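# Move foam block from desk to counter behind shelving

## Task

Pick up the small foam block lying on the desk and set it down on the counter located behind the shelving. The block must rest there by itself at the end, not be held in place by the robot. The robot must not tip over or finish leaning, or the task fails.

## Robot and tools

ROBOT. A Hello Robot Stretch 4 with a single arm: an omni-wheel base, a lift riding up a mast, a telescoping arm that reaches forward, a three-joint wrist (yaw, pitch, roll) and a two-finger gripper. It stands about 1.6 m tall; the base rim lies within 0.23 m of the base origin. Cameras: head_camera, head_left_camera, head_right_camera, wrist_camera. Loose objects may occasionally get nudged by something.

FRAMES. Base frame: origin on the floor below the base centre, x ahead, y to the left, z up. hand_pose is reported in this frame and marks the point between the fingers, 0.015 m short of the tips; with all wrist joints at 0 its axes line up with the base frame. The printed value may be slightly wrong. Odometry frame: where the base frame was when the scene began. base_odometry integrates wheel rotation only, so slip shows as motion; heading runs -3.142 to 3.142, left positive.

execute_actions. Argument actions: a list holding zero or one action. An empty list only reports state and images. An action may hold base, joints or both (plus optional pace and contact_limits), or else end_of_arm by itself. Everything in one action starts at once and may finish at different times.
- base: exactly one key, an offset relative to the base's last reported position, never a pose. translate_m: straight drive in metres, forward positive, -2 to 2. strafe_m: sideways in metres, left positive, -2 to 2. rotate_rad: turn in place in radians, counter-clockwise (left) positive, -3.2 to 3.2.
- joints: a single object of absolute joint targets keyed by name (include only those you want). lift_m 0 to 1.2 m; arm_m 0 to 0.55 m extension; wrist_yaw_rad -1.134 to 4.276 (0 points ahead, positive turns left, 3.14 stows it back, above 3.4 the arm may block); wrist_pitch_rad -1.117 to 4.259 (0 level, 1.57 pointing down); wrist_roll_rad -1.117 to 4.259 (0 keeps the fingers level, positive spins clockwise as seen from behind); gripper_m 0 to 0.08 m, the finger gap. Done tolerances: ±0.004 for lift and arm, ±0.02 for yaw and roll, ±0.05 for pitch, ±0.002 for gripper. A joint target outside its range is clipped and reported; any other bad value or unknown key rejects the call with no motion.
- pace: "slow", "default", "fast" or "max" (base up to 0.1/0.3/0.4/0.6 m/s and 1/2/3/4 rad/s). With lift_m above 0.2 the base is slowed further, down to 0.3 m/s and 1 rad/s at full height.
- contact_limits: {"arm_m": value} from 0 (gentlest) to 0.75 (firmest), default 0.5; the arm stops on contact past that force.
- end_of_arm: "enable_torque" re-energises any wrist or gripper motor that shut off; it then holds its current position.
- cameras: list of camera names, or "all"; omitted or null gives all, [] gives none. A bad name rejects the call.
A joint or the base left out of an action may still be driving toward its previous target without the status saying so. If a result reports a stop, any further movement, wait or finished_scene calls in that same reply are skipped.

wait: seconds 0 to 10; commands nothing and returns state and images.
zoom_image: camera (one of the four) and region [x0, y0, x1, y1] in pixels from the top-left of that camera's latest full image, at most 504 by 504.
read_manual: section "licences"; only licence text, no motion.
finished_scene: scene, the current scene number; ends it for good once the last command has been held.

RESULT LINES. base_status and joint_status: "done"; "off_target" (resting short of target, maybe still pushing); "contact_stop_at_<key>" (hit something, that part goes slack); "limit_stop_at_<name>"; "time_out"; "torque_fault". "limit_stop_at_tilt" means a lean above 6 degrees: lift, arm and wheels go slack and ignore commands until it eases. "limit_stop_at_own_body" means a self-collision was prevented; moving away still works. on_its_own lists things not commanded by the call; its "held at" is a target, not a position. lidar_m: 12 distances in metres over 30-degree sectors, first straight ahead, going counter-clockwise (4th left, 7th rear, 10th right); "-" is nothing seen or closer than 0.25 m; it misses clear items and thin legs. wrist_depth_mm: a 7x7 grid of median depths, 100 to 2000 mm, top-left first. turned_by_wheels vs turned_by_imu: a gap over about 0.1 rad suggests a bump or slip. base_tilt in degrees, forward and right positive, with a fixed bias up to about 1.5. motor_effort: percent of maximum, bracket is peak; positive toward higher joint values; for wheel_0, wheel_1, wheel_2 positive turns the base right.

GRIPPING. Close to a gripper_m smaller than the object's width; once fingers touch, the gripper aims only slightly further. After closing, "off_target" suggests something is held; "done" usually means empty. A gripper effort staying beyond about 50 shuts the motor off and may drop the object; then send enable_torque.

CAUTIONS. To unfold at the start, one action with lift_m 0.4 and wrist_yaw_rad 0 works. Wrist tilted up (pitch below -0.2) together with roll below -0.4 or above 4 risks self-collision stops. Pressing the gripper into things via base or arm motion, or holding above about 2.7 kg level, shuts off a wrist motor. Avoid driving or turning with over 1 kg held and arm_m above 0.2, especially at fast paces, and avoid sustained pushing or pulling with a raised gripper: the robot can topple. Don't drop, slam or shove objects hard. Release the block so it sits on the counter unsupported before ending.

Each tool is called after "Request:" as name(argument=value, ...), one argument or row to a line, values as JSON.

## Session

Request:
execute_actions(
  actions=[],
)

Scene clock: 0.00 s.
base_odometry: x=+0.000 y=+0.000 heading=+0.000 (m, m, rad; odometry frame)
turned_by_wheels: +0.000 (rad since the last result)
turned_by_imu: +0.000 (rad since the last result)
base_tilt: forward=-0.3 right=+0.2 (deg)
lidar_m: 0.89 0.80 0.82 1.03 1.93 1.95 1.04 0.94 0.96 1.20 1.78 1.40
base_status: not commanded
joint_positions: lift_m=+0.288 arm_m=+0.000 wrist_yaw_rad=+3.218 wrist_pitch_rad=+0.022 wrist_roll_rad=-0.004 gripper_m=+0.040
joint_status: not commanded
motor_effort: lift_m=+19 arm_m=+0 wrist_yaw_rad=+0 wrist_pitch_rad=-10 wrist_roll_rad=+4 gripper_m=+1 wheel_0=+0 wheel_1=+0 wheel_2=+0 (%)
hand_pose: x=-0.0475 y=+0.0710 z=+0.4614 quat_wxyz=(-0.038, -0.011, -0.002, +0.999) (m; base frame)
wrist_depth_mm: - - 130 - - - 1756 / - 110 132 - - - 1921 / 136 133 150 - - - 1661 / 222 1708 - - - - 1756 / 1464 1708 - - - - 1756 / 222 106 1229 1255 1708 1808 1708 / - - - - - 1308 1366
pictures: head_camera, head_left_camera, head_right_camera, wrist_camera
Images, in order (width x height): head_camera 420x560, head_left_camera 420x672, head_right_camera 420x672, wrist_camera 616x392.

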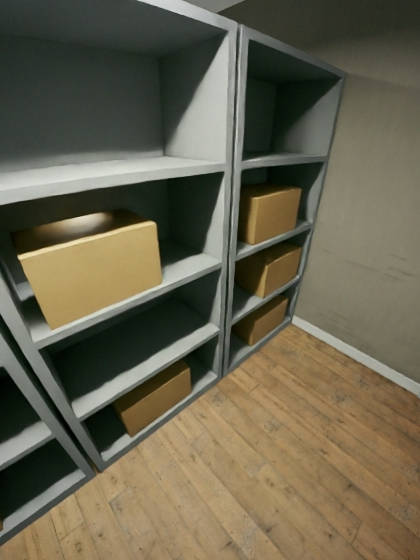

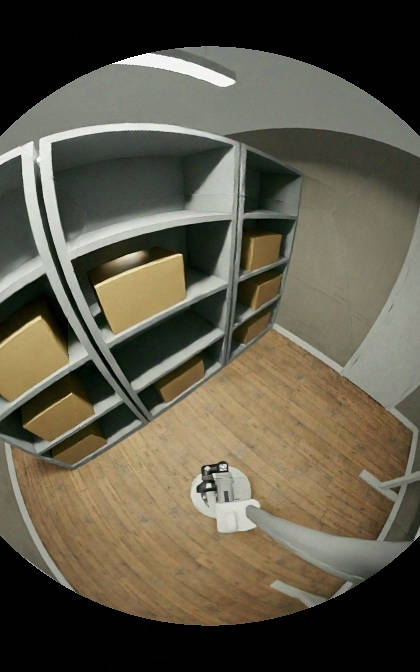

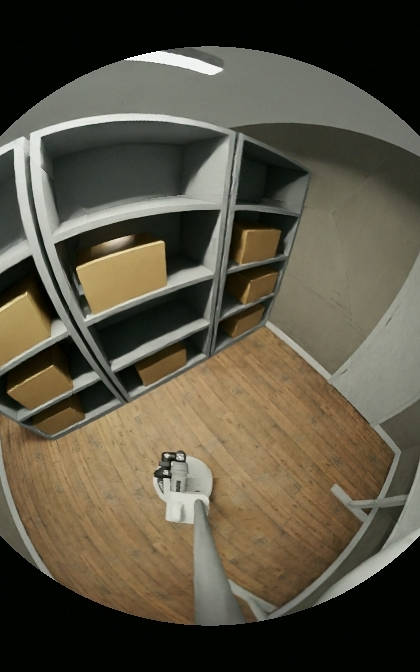

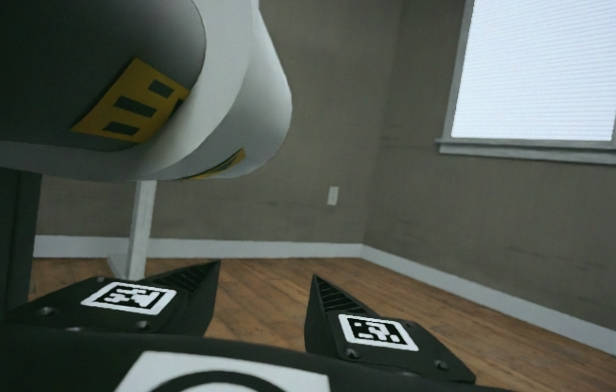

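Request:
execute_actions(
  actions=[
    {"base": {"rotate_rad": -1.57}, "joints": {"lift_m": 0.4, "wrist_yaw_rad": 0}},
  ],
  cameras=["head_camera", "head_left_camera", "head_right_camera"],
)

Scene clock: 2.90 s.
base_odometry: x=+0.000 y=+0.000 heading=-1.569 (m, m, rad; odometry frame)
turned_by_wheels: -1.569 (rad since the last result)
turned_by_imu: -1.594 (rad since the last result)
base_tilt: forward=-0.4 right=+0.2 (deg)
lidar_m: 1.22 1.78 1.41 0.88 0.81 0.82 1.05 1.91 1.93 1.04 0.94 0.93
base_status: done
joint_positions: lift_m=+0.400 arm_m=+0.000 wrist_yaw_rad=+0.001 wrist_pitch_rad=+0.022 wrist_roll_rad=-0.004 gripper_m=+0.040
joint_status: all done
motor_effort: lift_m=+23(26) arm_m=+0(0) wrist_yaw_rad=-2(6) wrist_pitch_rad=-9(9) wrist_roll_rad=+3(4) gripper_m=+1(1) wheel_0=+4(11) wheel_1=+4(11) wheel_2=+2(10) (%)
hand_pose: x=+0.3838 y=-0.0873 z=+0.5732 quat_wxyz=(+1.000, -0.002, +0.011, +0.000) (m; base frame)
wrist_depth_mm: 1366 1499 1756 - 1983 1618 1060 / 1366 1576 1756 - 1160 1025 891 / 1366 1618 1808 - 1983 1537 1366 / 1430 1618 1863 - 1921 1618 1366 / 1464 1618 1983 - 1921 1537 1308 / 1397 105 1499 1537 1366 1537 1336 / - - - - - 1430 1366
pictures: head_camera, head_left_camera, head_right_camera
Images, in order (width x height): head_camera 420x560, head_left_camera 420x672, head_right_camera 420x672.

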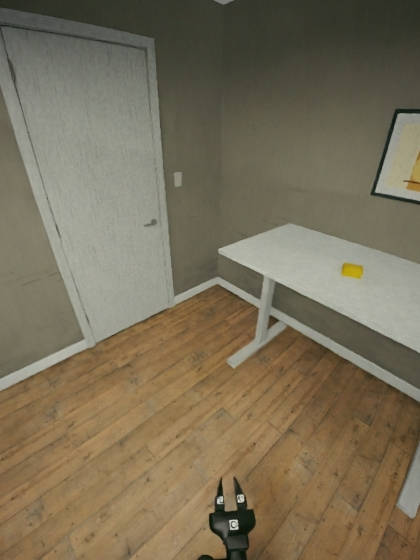

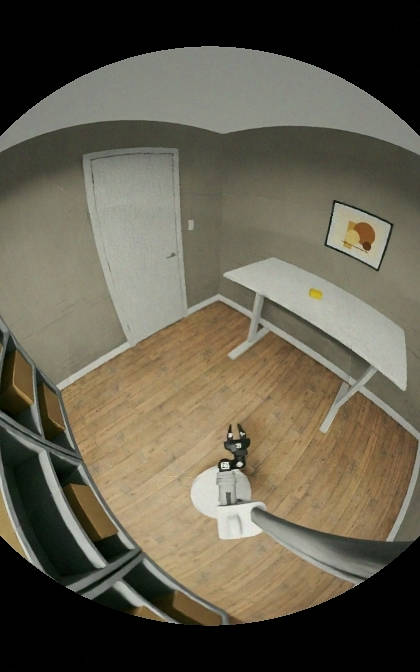

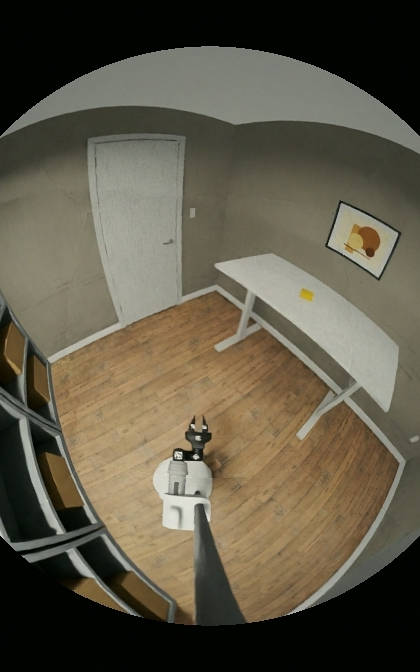

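Request:
execute_actions(
  actions=[
    {"base": {"rotate_rad": -0.5}, "joints": {"lift_m": 0.75, "gripper_m": 0.08}},
  ],
)

Scene clock: 6.03 s.
base_odometry: x=+0.000 y=+0.000 heading=-2.069 (m, m, rad; odometry frame)
turned_by_wheels: -0.499 (rad since the last result)
turned_by_imu: -0.508 (rad since the last result)
base_tilt: forward=-0.3 right=+0.2 (deg)
lidar_m: 0.95 1.24 1.79 1.40 0.90 0.81 0.83 1.05 1.90 1.93 1.02 0.93
base_status: done
joint_positions: lift_m=+0.750 arm_m=+0.000 wrist_yaw_rad=+0.000 wrist_pitch_rad=+0.022 wrist_roll_rad=-0.004 gripper_m=+0.080
joint_status: all done
motor_effort: lift_m=+23(25) arm_m=+0(0) wrist_yaw_rad=-1(3) wrist_pitch_rad=-7(9) wrist_roll_rad=+3(2) gripper_m=+2(2) wheel_0=+3(9) wheel_1=+3(11) wheel_2=+1(8) (%)
hand_pose: x=+0.3838 y=-0.0874 z=+0.9232 quat_wxyz=(+1.000, -0.002, +0.011, +0.000) (m; base frame)
wrist_depth_mm: 1756 - 1863 1576 1499 1397 1308 / 1756 1983 1863 1618 1464 1366 1308 / 1756 1983 1808 1661 1576 1366 1366 / 1921 - 1756 1255 1430 1366 1308 / 1808 1983 1756 1618 1499 1366 904 / - 127 1808 1661 159 1397 1308 / - - - 1618 120 107 1308
pictures: head_camera, head_left_camera, head_right_camera, wrist_camera
Images, in order (width x height): head_camera 420x560, head_left_camera 420x672, head_right_camera 420x672, wrist_camera 616x392.

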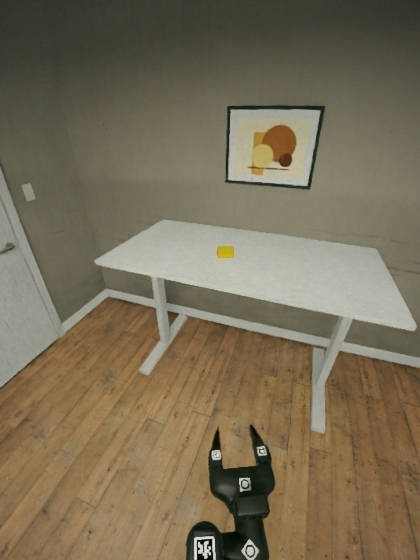

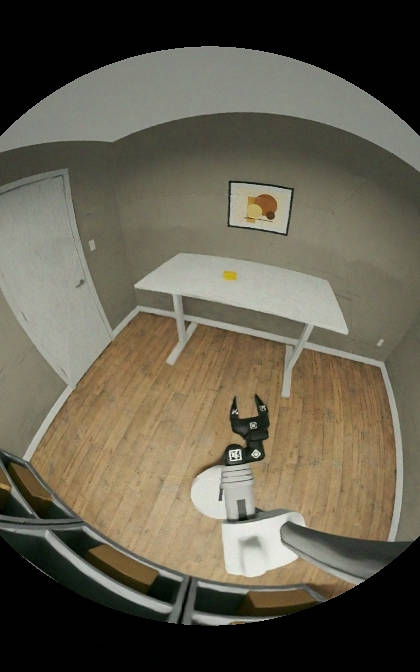

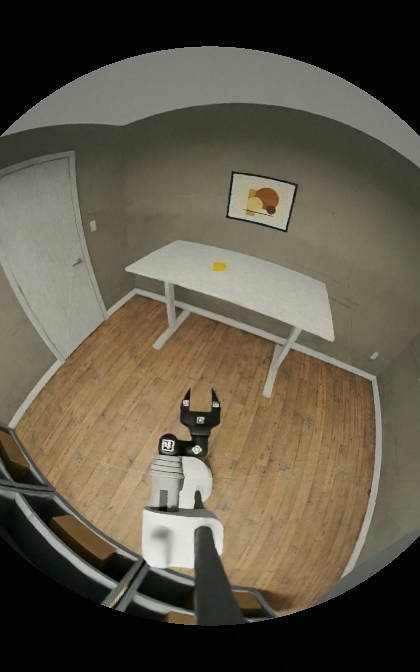

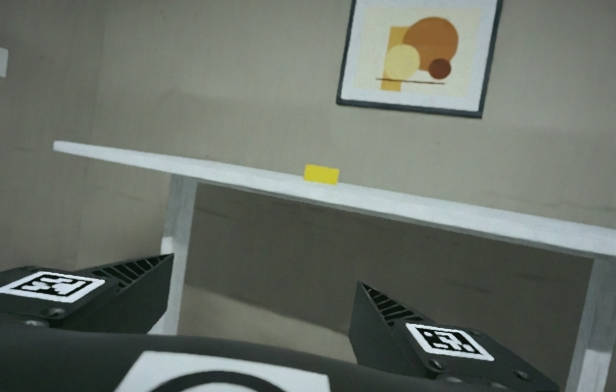

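Request:
execute_actions(
  actions=[
    {"base": {"translate_m": 0.45}, "joints": {"lift_m": 0.85}},
  ],
  cameras=["head_camera", "wrist_camera"],
)

Scene clock: 11.00 s.
base_odometry: x=-0.215 y=-0.395 heading=-2.068 (m, m, rad; odometry frame)
turned_by_wheels: +0.001 (rad since the last result)
turned_by_imu: -0.001 (rad since the last result)
base_tilt: forward=-0.3 right=+0.2 (deg)
lidar_m: 0.55 0.69 1.59 1.64 1.36 1.23 1.26 1.59 2.07 2.09 0.58 0.53
base_status: done
joint_positions: lift_m=+0.850 arm_m=+0.000 wrist_yaw_rad=+0.000 wrist_pitch_rad=+0.022 wrist_roll_rad=-0.004 gripper_m=+0.080
joint_status: all done
motor_effort: lift_m=+22(24) arm_m=+0(0) wrist_yaw_rad=-1(1) wrist_pitch_rad=-8(10) wrist_roll_rad=+2(3) gripper_m=+2(2) wheel_0=+4(9) wheel_1=+4(9) wheel_2=-1(10) (%)
hand_pose: x=+0.3838 y=-0.0874 z=+1.0233 quat_wxyz=(+1.000, -0.002, +0.011, +0.000) (m; base frame)
wrist_depth_mm: 1537 1397 1308 1160 1060 976 917 / 1618 1397 1308 1160 1060 991 917 / 1537 1430 1281 1182 1098 1025 931 / 741 960 1255 1182 1118 1025 931 / 452 473 539 615 741 976 946 / - 127 370 373 159 473 539 / - - - 324 119 107 338
pictures: head_camera, wrist_camera
Images, in order (width x height): head_camera 420x560, wrist_camera 616x392.

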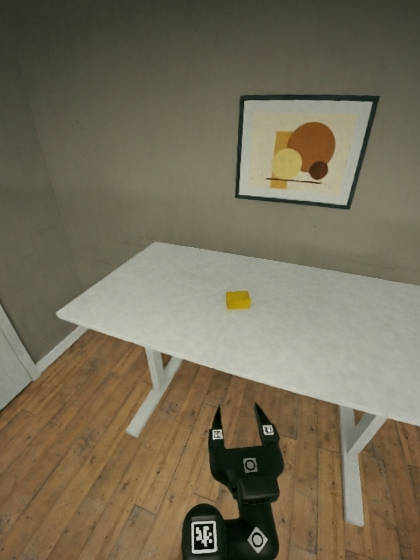

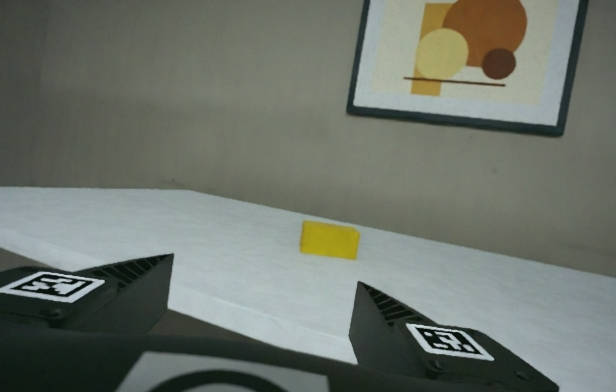

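Request:
zoom_image(
  camera="head_camera",
  region=[180, 250, 300, 350],
)

Region (180, 250, 300, 350) of head_camera's 420x560 image, scaled by 4.200, with more detail than that image has.

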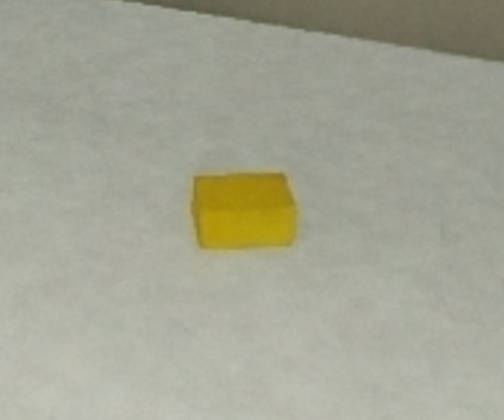

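Request:
execute_actions(
  actions=[
    {"base": {"translate_m": 0.2}, "joints": {"arm_m": 0.2}},
  ],
  cameras=["head_camera", "wrist_camera"],
)

Scene clock: 16.50 s.
base_odometry: x=-0.310 y=-0.571 heading=-2.068 (m, m, rad; odometry frame)
turned_by_wheels: +0.000 (rad since the last result)
turned_by_imu: -0.001 (rad since the last result)
base_tilt: forward=-0.3 right=+0.3 (deg)
lidar_m: 0.40 0.48 1.52 1.54 1.55 1.43 1.46 1.84 2.14 0.59 0.39 0.33
base_status: done
joint_positions: lift_m=+0.850 arm_m=+0.199 wrist_yaw_rad=+0.000 wrist_pitch_rad=+0.022 wrist_roll_rad=-0.004 gripper_m=+0.080
joint_status: all done
motor_effort: lift_m=+23(23) arm_m=+7(7) wrist_yaw_rad=-1(0) wrist_pitch_rad=-9(8) wrist_roll_rad=+3(3) gripper_m=+1(2) wheel_0=+4(10) wheel_1=+5(9) wheel_2=-2(12) (%)
hand_pose: x=+0.5823 y=-0.0874 z=+1.0233 quat_wxyz=(+1.000, -0.002, +0.011, +0.000) (m; base frame)
wrist_depth_mm: 1060 946 866 778 707 647 603 / 1060 960 854 778 723 661 621 / 1060 946 878 778 723 676 634 / 1042 931 854 788 723 683 627 / 407 459 525 627 707 676 634 / - 127 336 330 159 469 539 / - - - 217 119 108 334
pictures: head_camera, wrist_camera
Images, in order (width x height): head_camera 420x560, wrist_camera 616x392.

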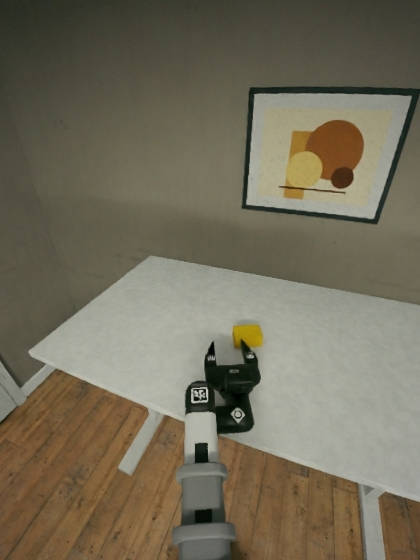

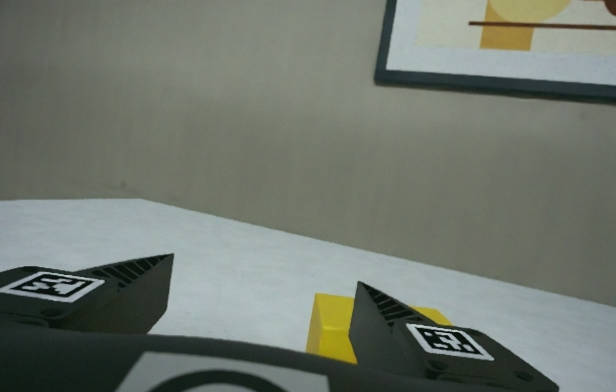

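Request:
execute_actions(
  actions=[
    {"base": {"strafe_m": -0.03}, "joints": {"lift_m": 0.81}},
  ],
  cameras=["head_camera", "wrist_camera"],
)

Scene clock: 19.93 s.
base_odometry: x=-0.336 y=-0.557 heading=-2.068 (m, m, rad; odometry frame)
turned_by_wheels: +0.000 (rad since the last result)
turned_by_imu: +0.000 (rad since the last result)
base_tilt: forward=-0.3 right=+0.2 (deg)
lidar_m: 0.40 0.44 1.54 1.56 1.56 1.43 1.45 1.86 2.11 0.57 0.37 0.34
base_status: done
joint_positions: lift_m=+0.810 arm_m=+0.199 wrist_yaw_rad=+0.000 wrist_pitch_rad=+0.022 wrist_roll_rad=-0.004 gripper_m=+0.080
joint_status: all done
motor_effort: lift_m=+14(21) arm_m=+7(7) wrist_yaw_rad=-1(1) wrist_pitch_rad=-9(9) wrist_roll_rad=+4(4) gripper_m=+2(2) wheel_0=+2(10) wheel_1=-2(12) wheel_2=+0(2) (%)
hand_pose: x=+0.5823 y=-0.0874 z=+0.9840 quat_wxyz=(+1.000, -0.002, +0.011, +0.000) (m; base frame)
wrist_depth_mm: 1042 931 842 768 691 640 609 / 1060 931 854 778 715 661 621 / 1025 946 842 778 715 661 615 / 508 654 820 768 707 668 615 / 283 322 370 231 268 640 621 / - 127 233 216 159 324 362 / - - - 203 120 108 232
pictures: head_camera, wrist_camera
Images, in order (width x height): head_camera 420x560, wrist_camera 616x392.

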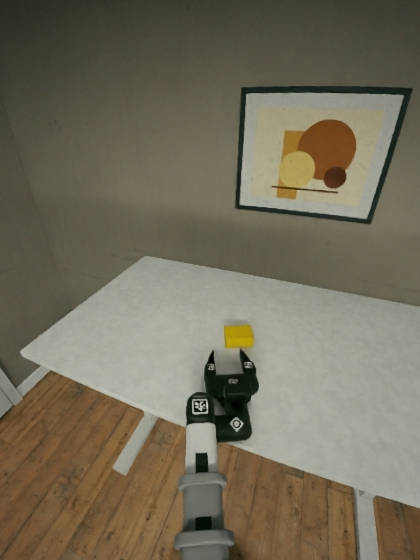

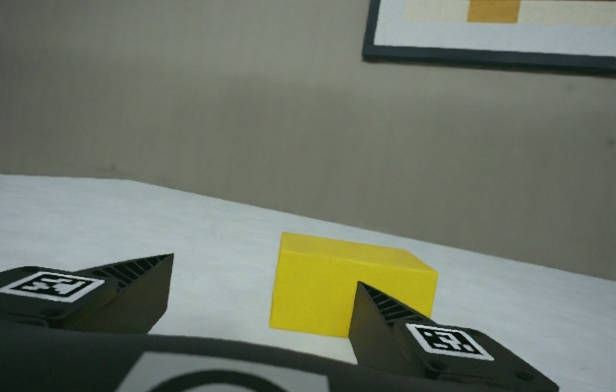

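Request:
execute_actions(
  actions=[
    {"joints": {"lift_m": 1.1}, "pace": "fast"},
  ],
  cameras=[],
)

Request:
execute_actions(
  actions=[
    {"joints": {"wrist_pitch_rad": 1.57, "wrist_roll_rad": 1.57, "arm_m": 0.49}, "pace": "fast"},
  ],
  cameras=["head_camera", "wrist_camera"],
)

Scene clock: 26.70 s.
base_odometry: x=-0.336 y=-0.557 heading=-2.068 (m, m, rad; odometry frame)
turned_by_wheels: +0.000 (rad since the last result)
turned_by_imu: -0.001 (rad since the last result)
base_tilt: forward=-0.3 right=+0.2 (deg)
lidar_m: 0.35 0.44 1.55 1.57 1.57 1.44 1.47 1.86 2.09 0.56 0.37 0.32
base_status: not commanded
joint_positions: lift_m=+1.100 arm_m=+0.199 wrist_yaw_rad=+0.000 wrist_pitch_rad=+0.022 wrist_roll_rad=-0.004 gripper_m=+0.080
joint_status: all done
motor_effort: lift_m=+23(25) arm_m=+7(7) wrist_yaw_rad=-1(1) wrist_pitch_rad=-9(8) wrist_roll_rad=+1(2) gripper_m=+2(1) wheel_0=+2(2) wheel_1=-2(2) wheel_2=+0(0) (%)
hand_pose: x=+0.5823 y=-0.0874 z=+1.2732 quat_wxyz=(+1.000, -0.002, +0.011, +0.000) (m; base frame)
wrist_depth_mm: 1060 931 854 768 691 647 603 / 1042 931 854 778 691 647 603 / 1060 946 842 768 699 640 603 / 1042 946 854 778 699 647 603 / 1025 904 854 788 715 668 615 / - 127 854 778 159 661 615 / - - - 768 120 108 621
pictures: none
No camera images: the call's "cameras" was empty. Leave "cameras" out to get every camera's image.

Scene clock: 28.37 s.
base_odometry: x=-0.336 y=-0.557 heading=-2.068 (m, m, rad; odometry frame)
turned_by_wheels: +0.000 (rad since the last result)
turned_by_imu: +0.000 (rad since the last result)
base_tilt: forward=-0.3 right=+0.2 (deg)
lidar_m: 0.36 0.45 1.54 1.57 1.56 1.44 1.46 1.84 2.09 0.55 0.36 0.33
base_status: not commanded
joint_positions: lift_m=+1.100 arm_m=+0.489 wrist_yaw_rad=+0.000 wrist_pitch_rad=+1.570 wrist_roll_rad=+1.569 gripper_m=+0.080
joint_status: all done
motor_effort: lift_m=+23(23) arm_m=+7(7) wrist_yaw_rad=-1(1) wrist_pitch_rad=+1(8) wrist_roll_rad=+4(7) gripper_m=+1(2) wheel_0=+2(2) wheel_1=-2(2) wheel_2=+0(0) (%)
hand_pose: x=+0.6600 y=-0.0874 z=+1.0652 quat_wxyz=(+0.501, +0.500, +0.500, -0.499) (m; base frame)
wrist_depth_mm: 253 253 256 255 259 262 264 / 253 256 257 259 260 264 265 / 254 257 259 216 264 265 267 / 258 260 219 218 266 268 271 / 260 263 264 265 270 272 274 / - 127 268 268 159 274 277 / - - - 273 119 107 278
pictures: head_camera, wrist_camera
Images, in order (width x height): head_camera 420x560, wrist_camera 616x392.

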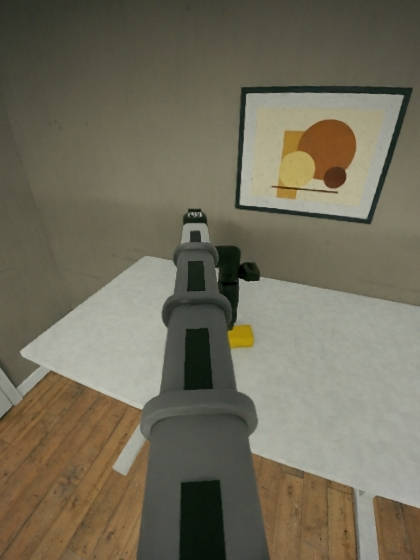

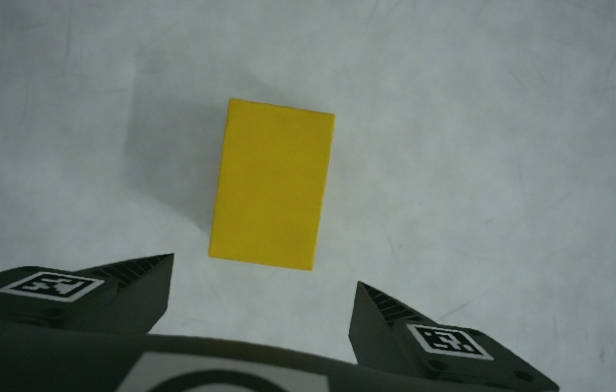

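Request:
execute_actions(
  actions=[
    {"base": {"strafe_m": -0.05}},
  ],
  cameras=["wrist_camera"],
)

Scene clock: 31.17 s.
base_odometry: x=-0.380 y=-0.533 heading=-2.068 (m, m, rad; odometry frame)
turned_by_wheels: +0.000 (rad since the last result)
turned_by_imu: +0.000 (rad since the last result)
base_tilt: forward=-0.3 right=+0.2 (deg)
lidar_m: 0.32 0.42 1.59 1.61 1.59 1.46 1.47 2.26 2.06 0.53 0.35 0.32
base_status: done
joint_positions: lift_m=+1.100 arm_m=+0.489 wrist_yaw_rad=+0.000 wrist_pitch_rad=+1.570 wrist_roll_rad=+1.569 gripper_m=+0.080
joint_status: not commanded
motor_effort: lift_m=+23(23) arm_m=+7(7) wrist_yaw_rad=-1(1) wrist_pitch_rad=-1(1) wrist_roll_rad=+4(5) gripper_m=+2(2) wheel_0=+3(13) wheel_1=-2(12) wheel_2=+0(0) (%)
hand_pose: x=+0.6600 y=-0.0874 z=+1.0652 quat_wxyz=(+0.501, +0.500, +0.500, -0.499) (m; base frame)
wrist_depth_mm: 252 253 256 257 259 260 263 / 253 255 257 260 260 264 264 / 255 258 260 262 264 265 267 / 258 260 262 265 266 268 270 / 262 263 221 221 270 271 273 / - 127 223 271 159 272 277 / - - - 273 119 107 277
pictures: wrist_camera
Images, in order (width x height): wrist_camera 616x392.

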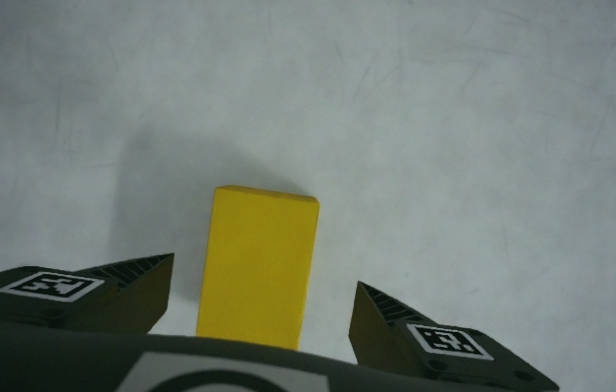

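Request:
execute_actions(
  actions=[
    {"joints": {"lift_m": 1.015}},
  ],
  cameras=["wrist_camera"],
)

Scene clock: 32.83 s.
base_odometry: x=-0.380 y=-0.533 heading=-2.068 (m, m, rad; odometry frame)
turned_by_wheels: +0.000 (rad since the last result)
turned_by_imu: +0.000 (rad since the last result)
base_tilt: forward=-0.3 right=+0.2 (deg)
lidar_m: 0.33 0.43 1.60 1.61 1.60 1.46 1.48 1.86 2.05 0.54 0.33 0.32
base_status: not commanded
joint_positions: lift_m=+1.015 arm_m=+0.489 wrist_yaw_rad=+0.000 wrist_pitch_rad=+1.570 wrist_roll_rad=+1.569 gripper_m=+0.080
joint_status: all done
motor_effort: lift_m=+14(21) arm_m=+6(7) wrist_yaw_rad=-2(1) wrist_pitch_rad=-1(1) wrist_roll_rad=+3(4) gripper_m=+1(1) wheel_0=+3(3) wheel_1=-2(2) wheel_2=+0(0) (%)
hand_pose: x=+0.6600 y=-0.0874 z=+0.9809 quat_wxyz=(+0.501, +0.500, +0.500, -0.499) (m; base frame)
wrist_depth_mm: 171 172 174 175 176 177 178 / 173 174 175 176 178 179 180 / 174 175 177 178 180 180 181 / 175 177 170 179 181 182 183 / 177 178 135 136 183 184 186 / - 127 136 137 158 186 187 / - - - 185 119 107 189
pictures: wrist_camera
Images, in order (width x height): wrist_camera 616x392.

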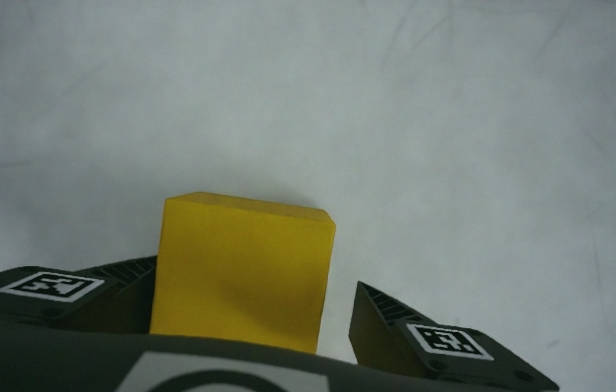

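Request:
execute_actions(
  actions=[
    {"joints": {"gripper_m": 0.03}},
  ],
  cameras=["wrist_camera"],
)

Scene clock: 34.13 s.
base_odometry: x=-0.380 y=-0.533 heading=-2.068 (m, m, rad; odometry frame)
turned_by_wheels: +0.000 (rad since the last result)
turned_by_imu: +0.000 (rad since the last result)
base_tilt: forward=-0.3 right=+0.2 (deg)
lidar_m: 0.32 0.44 1.58 1.62 1.60 1.46 1.46 1.85 2.07 0.54 0.35 0.31
base_status: not commanded
joint_positions: lift_m=+1.015 arm_m=+0.489 wrist_yaw_rad=+0.000 wrist_pitch_rad=+1.570 wrist_roll_rad=+1.570 gripper_m=+0.058
joint_status: gripper_m off_target (ended at +0.058, target +0.030)
on_its_own: gripper_m is held at +0.052, not at your +0.030, by its contact guard: the fingers met something
motor_effort: lift_m=+14(14) arm_m=+7(7) wrist_yaw_rad=-1(1) wrist_pitch_rad=+1(1) wrist_roll_rad=+5(4) gripper_m=-38(41) wheel_0=+3(3) wheel_1=-2(2) wheel_2=+0(0) (%)
hand_pose: x=+0.6599 y=-0.0874 z=+0.9809 quat_wxyz=(+0.501, +0.500, +0.500, -0.499) (m; base frame)
wrist_depth_mm: 171 172 174 174 177 177 178 / 173 174 175 177 177 179 180 / 174 176 177 178 180 181 182 / 176 177 178 179 182 182 183 / 177 178 135 136 183 185 185 / - 113 136 137 183 186 188 / - - - 138 - 188 190
pictures: wrist_camera
Images, in order (width x height): wrist_camera 616x392.

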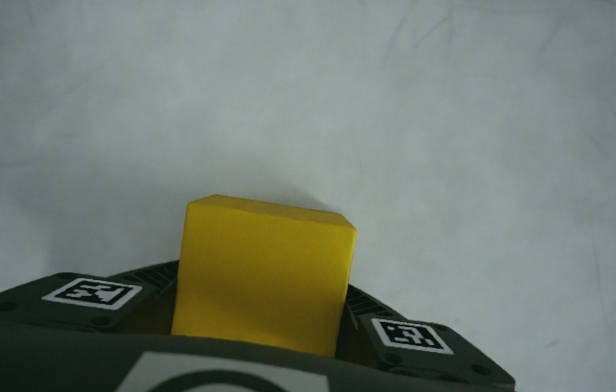

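Request:
execute_actions(
  actions=[
    {"joints": {"lift_m": 1.1}},
  ],
  cameras=[],
)

Request:
execute_actions(
  actions=[
    {"base": {"translate_m": -0.5}, "joints": {"arm_m": 0.0}},
  ],
)

Scene clock: 35.87 s.
base_odometry: x=-0.380 y=-0.533 heading=-2.068 (m, m, rad; odometry frame)
turned_by_wheels: +0.000 (rad since the last result)
turned_by_imu: +0.000 (rad since the last result)
base_tilt: forward=-0.3 right=+0.3 (deg)
lidar_m: 0.33 0.45 1.60 1.62 1.59 1.46 1.48 2.28 2.05 0.54 0.35 0.31
base_status: not commanded
joint_positions: lift_m=+1.100 arm_m=+0.489 wrist_yaw_rad=+0.000 wrist_pitch_rad=+1.570 wrist_roll_rad=+1.570 gripper_m=+0.058
joint_status: all done
on_its_own: gripper_m is held at +0.052, not at your +0.030, by its contact guard: the fingers met something
motor_effort: lift_m=+23(26) arm_m=+7(7) wrist_yaw_rad=-1(1) wrist_pitch_rad=+0(1) wrist_roll_rad=+4(4) gripper_m=-37(38) wheel_0=+3(3) wheel_1=-2(2) wheel_2=+0(0) (%)
hand_pose: x=+0.6599 y=-0.0874 z=+1.0652 quat_wxyz=(+0.501, +0.500, +0.500, -0.499) (m; base frame)
wrist_depth_mm: 251 253 256 256 258 262 263 / 254 257 257 258 262 263 265 / 255 258 259 262 265 265 267 / 258 260 260 264 266 268 270 / 259 263 135 136 270 271 273 / - 113 136 137 271 273 276 / - - - 138 - 276 278
pictures: none
No camera images: the call's "cameras" was empty. Leave "cameras" out to get every camera's image.

Scene clock: 39.03 s.
base_odometry: x=-0.142 y=-0.094 heading=-2.068 (m, m, rad; odometry frame)
turned_by_wheels: -0.001 (rad since the last result)
turned_by_imu: +0.000 (rad since the last result)
base_tilt: forward=-0.4 right=+0.2 (deg)
lidar_m: 0.79 1.04 1.79 1.66 1.09 0.98 1.01 1.26 1.88 1.87 0.84 0.76
base_status: done
joint_positions: lift_m=+1.100 arm_m=+0.001 wrist_yaw_rad=+0.000 wrist_pitch_rad=+1.570 wrist_roll_rad=+1.570 gripper_m=+0.058
joint_status: all done
on_its_own: gripper_m is held at +0.052, not at your +0.030, by its contact guard: the fingers met something
motor_effort: lift_m=+23(23) arm_m=-7(7) wrist_yaw_rad=+0(2) wrist_pitch_rad=+0(1) wrist_roll_rad=+2(3) gripper_m=-37(37) wheel_0=-5(12) wheel_1=-4(10) wheel_2=+2(13) (%)
hand_pose: x=+0.1724 y=-0.0874 z=+1.0652 quat_wxyz=(+0.500, +0.500, +0.500, -0.500) (m; base frame)
wrist_depth_mm: 1182 1182 1160 1182 1205 1255 1182 / 1182 1182 1205 1182 1229 1205 1255 / 1182 1205 1229 1229 1229 1229 1229 / 1205 1229 1205 1008 1008 1281 1255 / 1205 1229 135 136 1025 521 355 / - 113 136 137 1042 1255 1281 / - - - 138 - 1281 1308
pictures: head_camera, head_left_camera, head_right_camera, wrist_camera
Images, in order (width x height): head_camera 420x560, head_left_camera 420x672, head_right_camera 420x672, wrist_camera 616x392.

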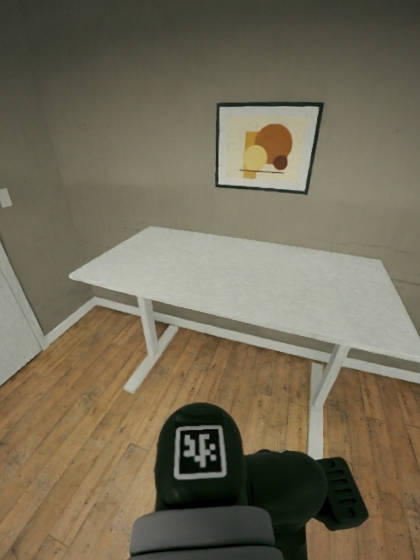

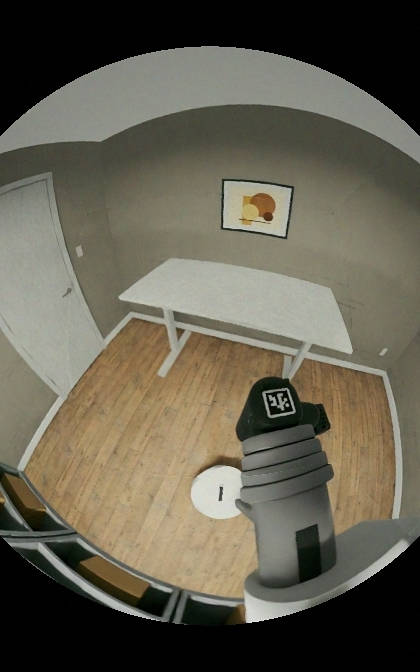

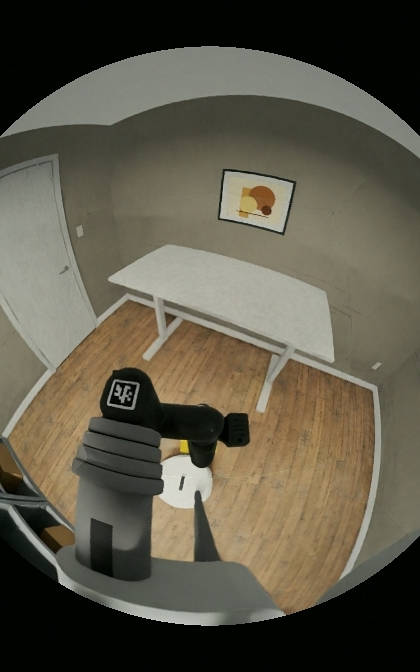

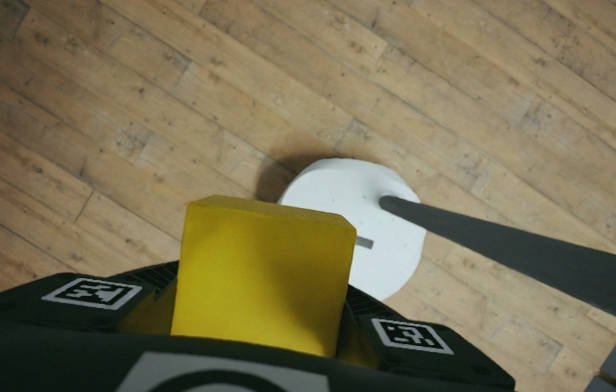

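Request:
execute_actions(
  actions=[
    {"base": {"rotate_rad": 3.14}, "joints": {"lift_m": 0.7}},
  ],
  cameras=["head_camera", "head_left_camera", "head_right_camera"],
)

Scene clock: 43.23 s.
base_odometry: x=-0.142 y=-0.094 heading=+1.071 (m, m, rad; odometry frame)
turned_by_wheels: +3.139 (rad since the last result)
turned_by_imu: +3.188 (rad since the last result)
base_tilt: forward=-0.3 right=+0.2 (deg)
lidar_m: 0.98 1.27 1.89 1.91 0.86 0.78 0.80 1.03 1.79 1.60 1.05 0.98
base_status: done
joint_positions: lift_m=+0.700 arm_m=+0.001 wrist_yaw_rad=+0.000 wrist_pitch_rad=+1.570 wrist_roll_rad=+1.570 gripper_m=+0.058
joint_status: all done
on_its_own: gripper_m is held at +0.052, not at your +0.030, by its contact guard: the fingers met something
motor_effort: lift_m=+15(21) arm_m=-7(7) wrist_yaw_rad=-1(0) wrist_pitch_rad=+0(2) wrist_roll_rad=+3(1) gripper_m=-37(37) wheel_0=-6(10) wheel_1=-5(9) wheel_2=-3(7) (%)
hand_pose: x=+0.1726 y=-0.0874 z=+0.6658 quat_wxyz=(+0.500, +0.500, +0.500, -0.500) (m; base frame)
wrist_depth_mm: 778 788 809 798 809 809 820 / 798 788 809 809 820 809 820 / 778 809 820 820 831 831 831 / 809 820 820 609 609 831 842 / 809 831 135 136 615 521 353 / - 113 136 137 615 634 854 / - - - 138 - 854 866
pictures: head_camera, head_left_camera, head_right_camera
Images, in order (width x height): head_camera 420x560, head_left_camera 420x672, head_right_camera 420x672.

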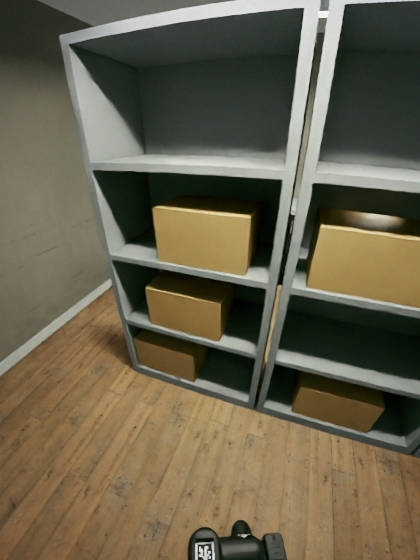

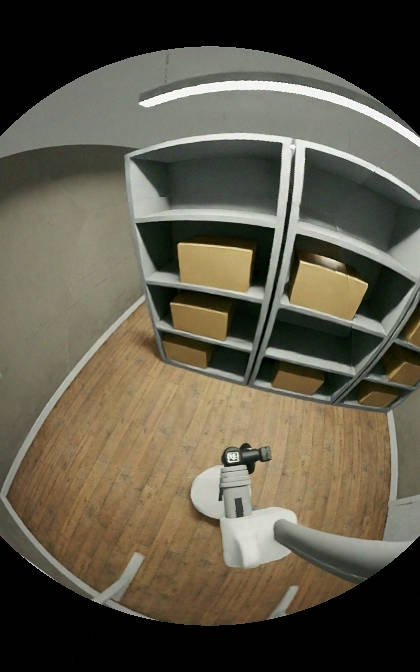

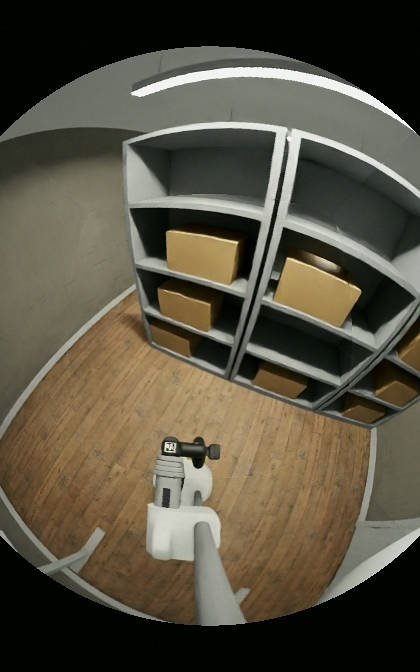

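Request:
execute_actions(
  actions=[
    {"base": {"rotate_rad": -0.3}},
  ],
  cameras=["head_camera"],
)

Scene clock: 45.40 s.
base_odometry: x=-0.142 y=-0.094 heading=+0.772 (m, m, rad; odometry frame)
turned_by_wheels: -0.299 (rad since the last result)
turned_by_imu: -0.304 (rad since the last result)
base_tilt: forward=-0.4 right=+0.2 (deg)
lidar_m: 0.96 1.08 1.93 1.91 2.05 0.80 0.78 0.85 1.82 1.78 1.27 0.99
base_status: done
joint_positions: lift_m=+0.700 arm_m=+0.001 wrist_yaw_rad=+0.000 wrist_pitch_rad=+1.570 wrist_roll_rad=+1.570 gripper_m=+0.058
joint_status: not commanded
on_its_own: gripper_m is held at +0.052, not at your +0.030, by its contact guard: the fingers met something
motor_effort: lift_m=+15(15) arm_m=-7(7) wrist_yaw_rad=-2(1) wrist_pitch_rad=+0(2) wrist_roll_rad=+3(2) gripper_m=-37(36) wheel_0=+3(8) wheel_1=+5(11) wheel_2=+4(9) (%)
hand_pose: x=+0.1726 y=-0.0874 z=+0.6658 quat_wxyz=(+0.500, +0.500, +0.500, -0.500) (m; base frame)
wrist_depth_mm: 778 778 788 798 809 820 809 / 788 788 809 809 820 831 831 / 798 809 809 809 820 820 842 / 798 809 820 603 615 842 854 / 798 798 135 136 615 521 351 / - 113 136 137 621 634 854 / - - - 138 - 866 878
pictures: head_camera
Images, in order (width x height): head_camera 420x560.

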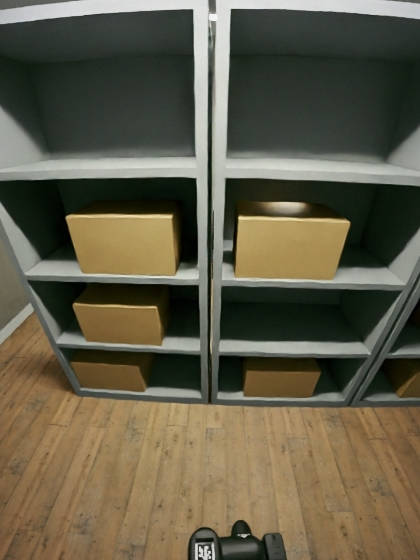

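Request:
execute_actions(
  actions=[
    {"base": {"strafe_m": 1.4}, "pace": "fast"},
  ],
  cameras=["head_camera", "head_left_camera"],
)

Scene clock: 50.60 s.
base_odometry: x=-1.118 y=+0.909 heading=+0.772 (m, m, rad; odometry frame)
turned_by_wheels: +0.000 (rad since the last result)
turned_by_imu: +0.000 (rad since the last result)
base_tilt: forward=-0.3 right=+0.2 (deg)
lidar_m: 1.48 0.66 0.51 0.48 0.52 0.79 1.43 1.19 1.10 3.19 1.47 1.20
base_status: done
joint_positions: lift_m=+0.700 arm_m=+0.001 wrist_yaw_rad=+0.000 wrist_pitch_rad=+1.570 wrist_roll_rad=+1.570 gripper_m=+0.058
joint_status: not commanded
on_its_own: gripper_m is held at +0.052, not at your +0.030, by its contact guard: the fingers met something
motor_effort: lift_m=+15(15) arm_m=-7(7) wrist_yaw_rad=-1(1) wrist_pitch_rad=-2(0) wrist_roll_rad=+2(2) gripper_m=-36(37) wheel_0=-2(14) wheel_1=+3(17) wheel_2=+0(3) (%)
hand_pose: x=+0.1725 y=-0.0874 z=+0.6658 quat_wxyz=(+0.500, +0.500, +0.500, -0.500) (m; base frame)
wrist_depth_mm: 788 798 798 809 798 820 809 / 788 798 809 798 820 831 831 / 798 798 820 820 820 820 831 / 798 809 809 603 609 842 854 / 820 809 135 136 609 521 353 / - 112 136 137 621 627 866 / - - - 138 - 866 878
pictures: head_camera, head_left_camera
Images, in order (width x height): head_camera 420x560, head_left_camera 420x672.

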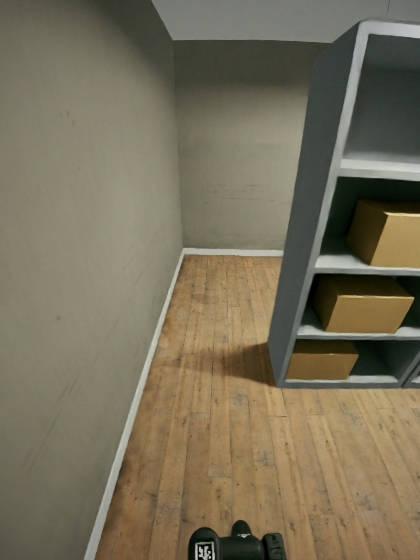

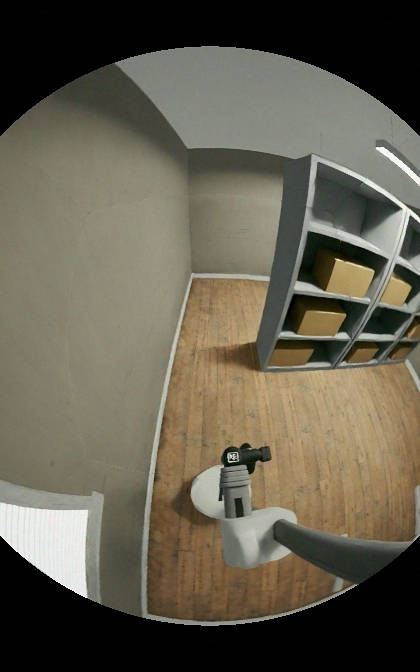

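Request:
execute_actions(
  actions=[
    {"base": {"translate_m": 1.2}, "pace": "fast"},
  ],
  cameras=["head_camera", "head_right_camera"],
)

Scene clock: 55.43 s.
base_odometry: x=-0.258 y=+1.747 heading=+0.772 (m, m, rad; odometry frame)
turned_by_wheels: +0.001 (rad since the last result)
turned_by_imu: -0.003 (rad since the last result)
base_tilt: forward=-0.3 right=+0.2 (deg)
lidar_m: 1.14 0.52 0.39 0.38 0.43 0.65 2.62 2.13 2.97 0.52 0.57 2.12
base_status: done
joint_positions: lift_m=+0.700 arm_m=+0.001 wrist_yaw_rad=+0.000 wrist_pitch_rad=+1.570 wrist_roll_rad=+1.570 gripper_m=+0.058
joint_status: not commanded
on_its_own: gripper_m is held at +0.052, not at your +0.030, by its contact guard: the fingers met something
motor_effort: lift_m=+15(15) arm_m=-7(7) wrist_yaw_rad=-1(1) wrist_pitch_rad=-1(0) wrist_roll_rad=+4(2) gripper_m=-37(38) wheel_0=+2(11) wheel_1=+4(9) wheel_2=+1(14) (%)
hand_pose: x=+0.1725 y=-0.0874 z=+0.6658 quat_wxyz=(+0.500, +0.500, +0.500, -0.500) (m; base frame)
wrist_depth_mm: 778 788 788 809 809 809 831 / 788 809 798 809 820 820 831 / 798 809 809 798 831 809 842 / 798 809 809 615 615 831 842 / 809 831 135 136 615 517 353 / - 112 136 137 609 627 854 / - - - 138 - 866 866
pictures: head_camera, head_right_camera
Images, in order (width x height): head_camera 420x560, head_right_camera 420x672.

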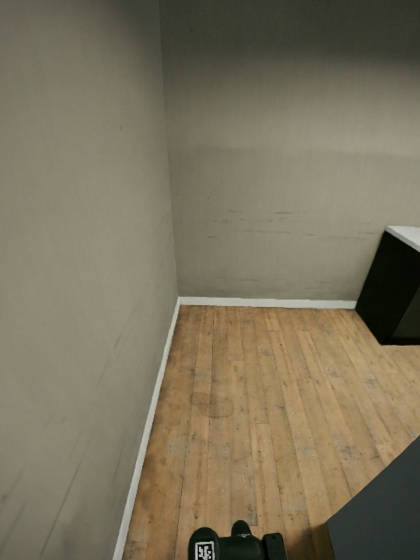

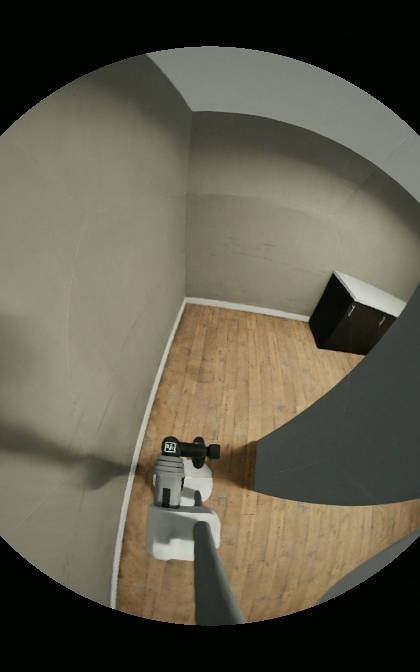

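Request:
execute_actions(
  actions=[
    {"base": {"rotate_rad": -0.1}},
  ],
  cameras=[],
)

Request:
execute_actions(
  actions=[
    {"base": {"translate_m": 0.8}, "pace": "fast"},
  ],
  cameras=["head_camera", "head_right_camera"],
)

Scene clock: 56.83 s.
base_odometry: x=-0.258 y=+1.747 heading=+0.673 (m, m, rad; odometry frame)
turned_by_wheels: -0.099 (rad since the last result)
turned_by_imu: -0.101 (rad since the last result)
base_tilt: forward=-0.4 right=+0.1 (deg)
lidar_m: 1.56 0.56 0.40 0.38 0.41 0.56 1.49 2.14 2.69 0.52 0.53 2.07
base_status: done
joint_positions: lift_m=+0.700 arm_m=+0.001 wrist_yaw_rad=+0.000 wrist_pitch_rad=+1.570 wrist_roll_rad=+1.570 gripper_m=+0.058
joint_status: not commanded
on_its_own: gripper_m is held at +0.052, not at your +0.030, by its contact guard: the fingers met something
motor_effort: lift_m=+15(15) arm_m=-7(7) wrist_yaw_rad=-1(1) wrist_pitch_rad=+0(1) wrist_roll_rad=+2(1) gripper_m=-37(37) wheel_0=+5(8) wheel_1=+4(10) wheel_2=+3(8) (%)
hand_pose: x=+0.1725 y=-0.0874 z=+0.6658 quat_wxyz=(+0.500, +0.500, +0.500, -0.500) (m; base frame)
wrist_depth_mm: 788 788 798 798 798 809 820 / 788 798 798 798 809 820 809 / 798 798 820 809 809 831 831 / 798 809 820 597 609 820 831 / 809 831 135 136 621 517 355 / - 112 136 137 621 627 854 / - - - 138 - 866 866
pictures: none
No camera images: the call's "cameras" was empty. Leave "cameras" out to get every camera's image.

Scene clock: 60.17 s.
base_odometry: x=+0.367 y=+2.246 heading=+0.674 (m, m, rad; odometry frame)
turned_by_wheels: +0.001 (rad since the last result)
turned_by_imu: -0.002 (rad since the last result)
base_tilt: forward=-0.3 right=+0.2 (deg)
lidar_m: 1.27 0.56 0.40 0.38 0.40 0.57 1.64 0.74 0.65 1.54 1.59 1.34
base_status: done
joint_positions: lift_m=+0.700 arm_m=+0.001 wrist_yaw_rad=+0.000 wrist_pitch_rad=+1.570 wrist_roll_rad=+1.570 gripper_m=+0.058
joint_status: not commanded
on_its_own: gripper_m is held at +0.052, not at your +0.030, by its contact guard: the fingers met something
motor_effort: lift_m=+15(15) arm_m=-7(7) wrist_yaw_rad=-1(1) wrist_pitch_rad=-2(2) wrist_roll_rad=+3(2) gripper_m=-36(37) wheel_0=+2(11) wheel_1=+5(12) wheel_2=+1(12) (%)
hand_pose: x=+0.1725 y=-0.0874 z=+0.6658 quat_wxyz=(+0.500, +0.500, +0.500, -0.500) (m; base frame)
wrist_depth_mm: 798 798 788 798 809 820 820 / 788 798 798 809 831 831 820 / 809 809 809 809 820 831 854 / 798 798 798 621 615 842 854 / 809 820 135 136 615 521 353 / - 113 136 137 621 627 854 / - - - 138 - 854 866
pictures: head_camera, head_right_camera
Images, in order (width x height): head_camera 420x560, head_right_camera 420x672.

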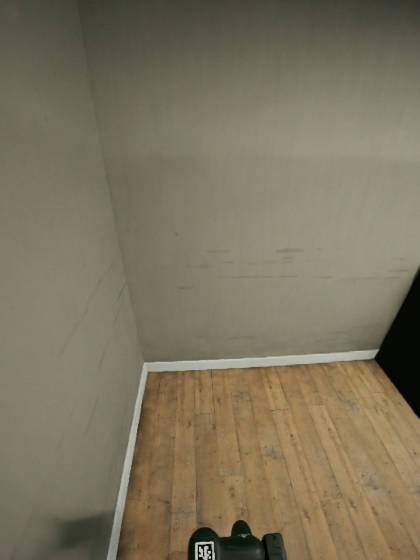

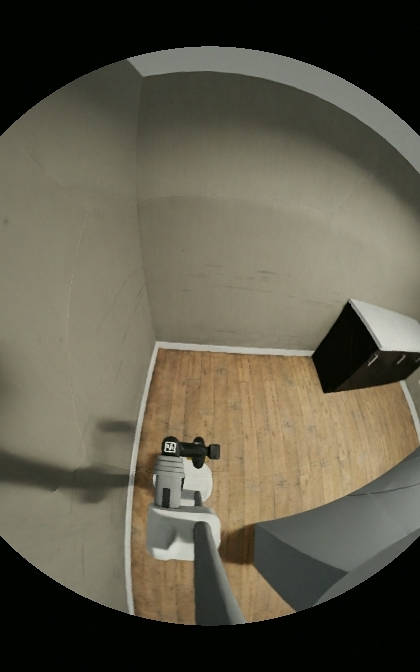

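Request:
execute_actions(
  actions=[
    {"base": {"strafe_m": -1.0}, "pace": "fast"},
  ],
  cameras=["head_camera", "head_right_camera"],
)

Scene clock: 64.60 s.
base_odometry: x=+0.991 y=+1.465 heading=+0.674 (m, m, rad; odometry frame)
turned_by_wheels: +0.000 (rad since the last result)
turned_by_imu: -0.001 (rad since the last result)
base_tilt: forward=-0.3 right=+0.2 (deg)
lidar_m: 1.27 1.32 1.43 1.39 0.57 0.38 0.37 0.38 0.53 1.51 0.98 0.83
base_status: done
joint_positions: lift_m=+0.700 arm_m=+0.001 wrist_yaw_rad=+0.000 wrist_pitch_rad=+1.570 wrist_roll_rad=+1.570 gripper_m=+0.058
joint_status: not commanded
on_its_own: gripper_m is held at +0.052, not at your +0.030, by its contact guard: the fingers met something
motor_effort: lift_m=+15(15) arm_m=-7(7) wrist_yaw_rad=-1(1) wrist_pitch_rad=-1(0) wrist_roll_rad=+3(1) gripper_m=-37(37) wheel_0=+3(14) wheel_1=-2(14) wheel_2=+0(0) (%)
hand_pose: x=+0.1725 y=-0.0874 z=+0.6658 quat_wxyz=(+0.500, +0.500, +0.500, -0.500) (m; base frame)
wrist_depth_mm: 778 778 798 798 798 820 820 / 798 788 809 809 820 831 820 / 809 798 820 798 831 820 820 / 820 809 809 615 615 842 809 / 809 820 135 136 621 517 353 / - 112 136 137 615 634 778 / - - - 138 - 854 741
pictures: head_camera, head_right_camera
Images, in order (width x height): head_camera 420x560, head_right_camera 420x672.

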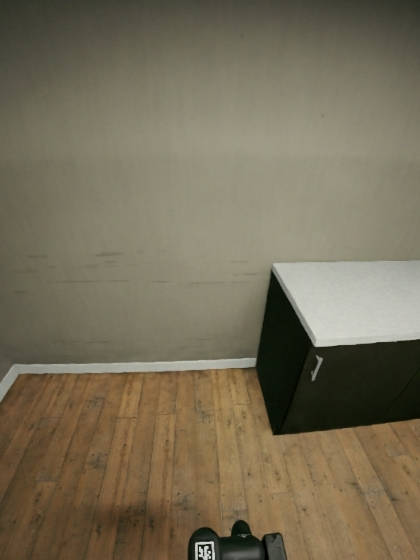

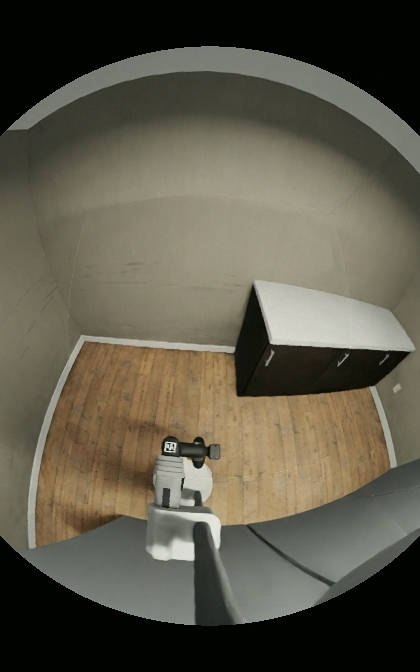

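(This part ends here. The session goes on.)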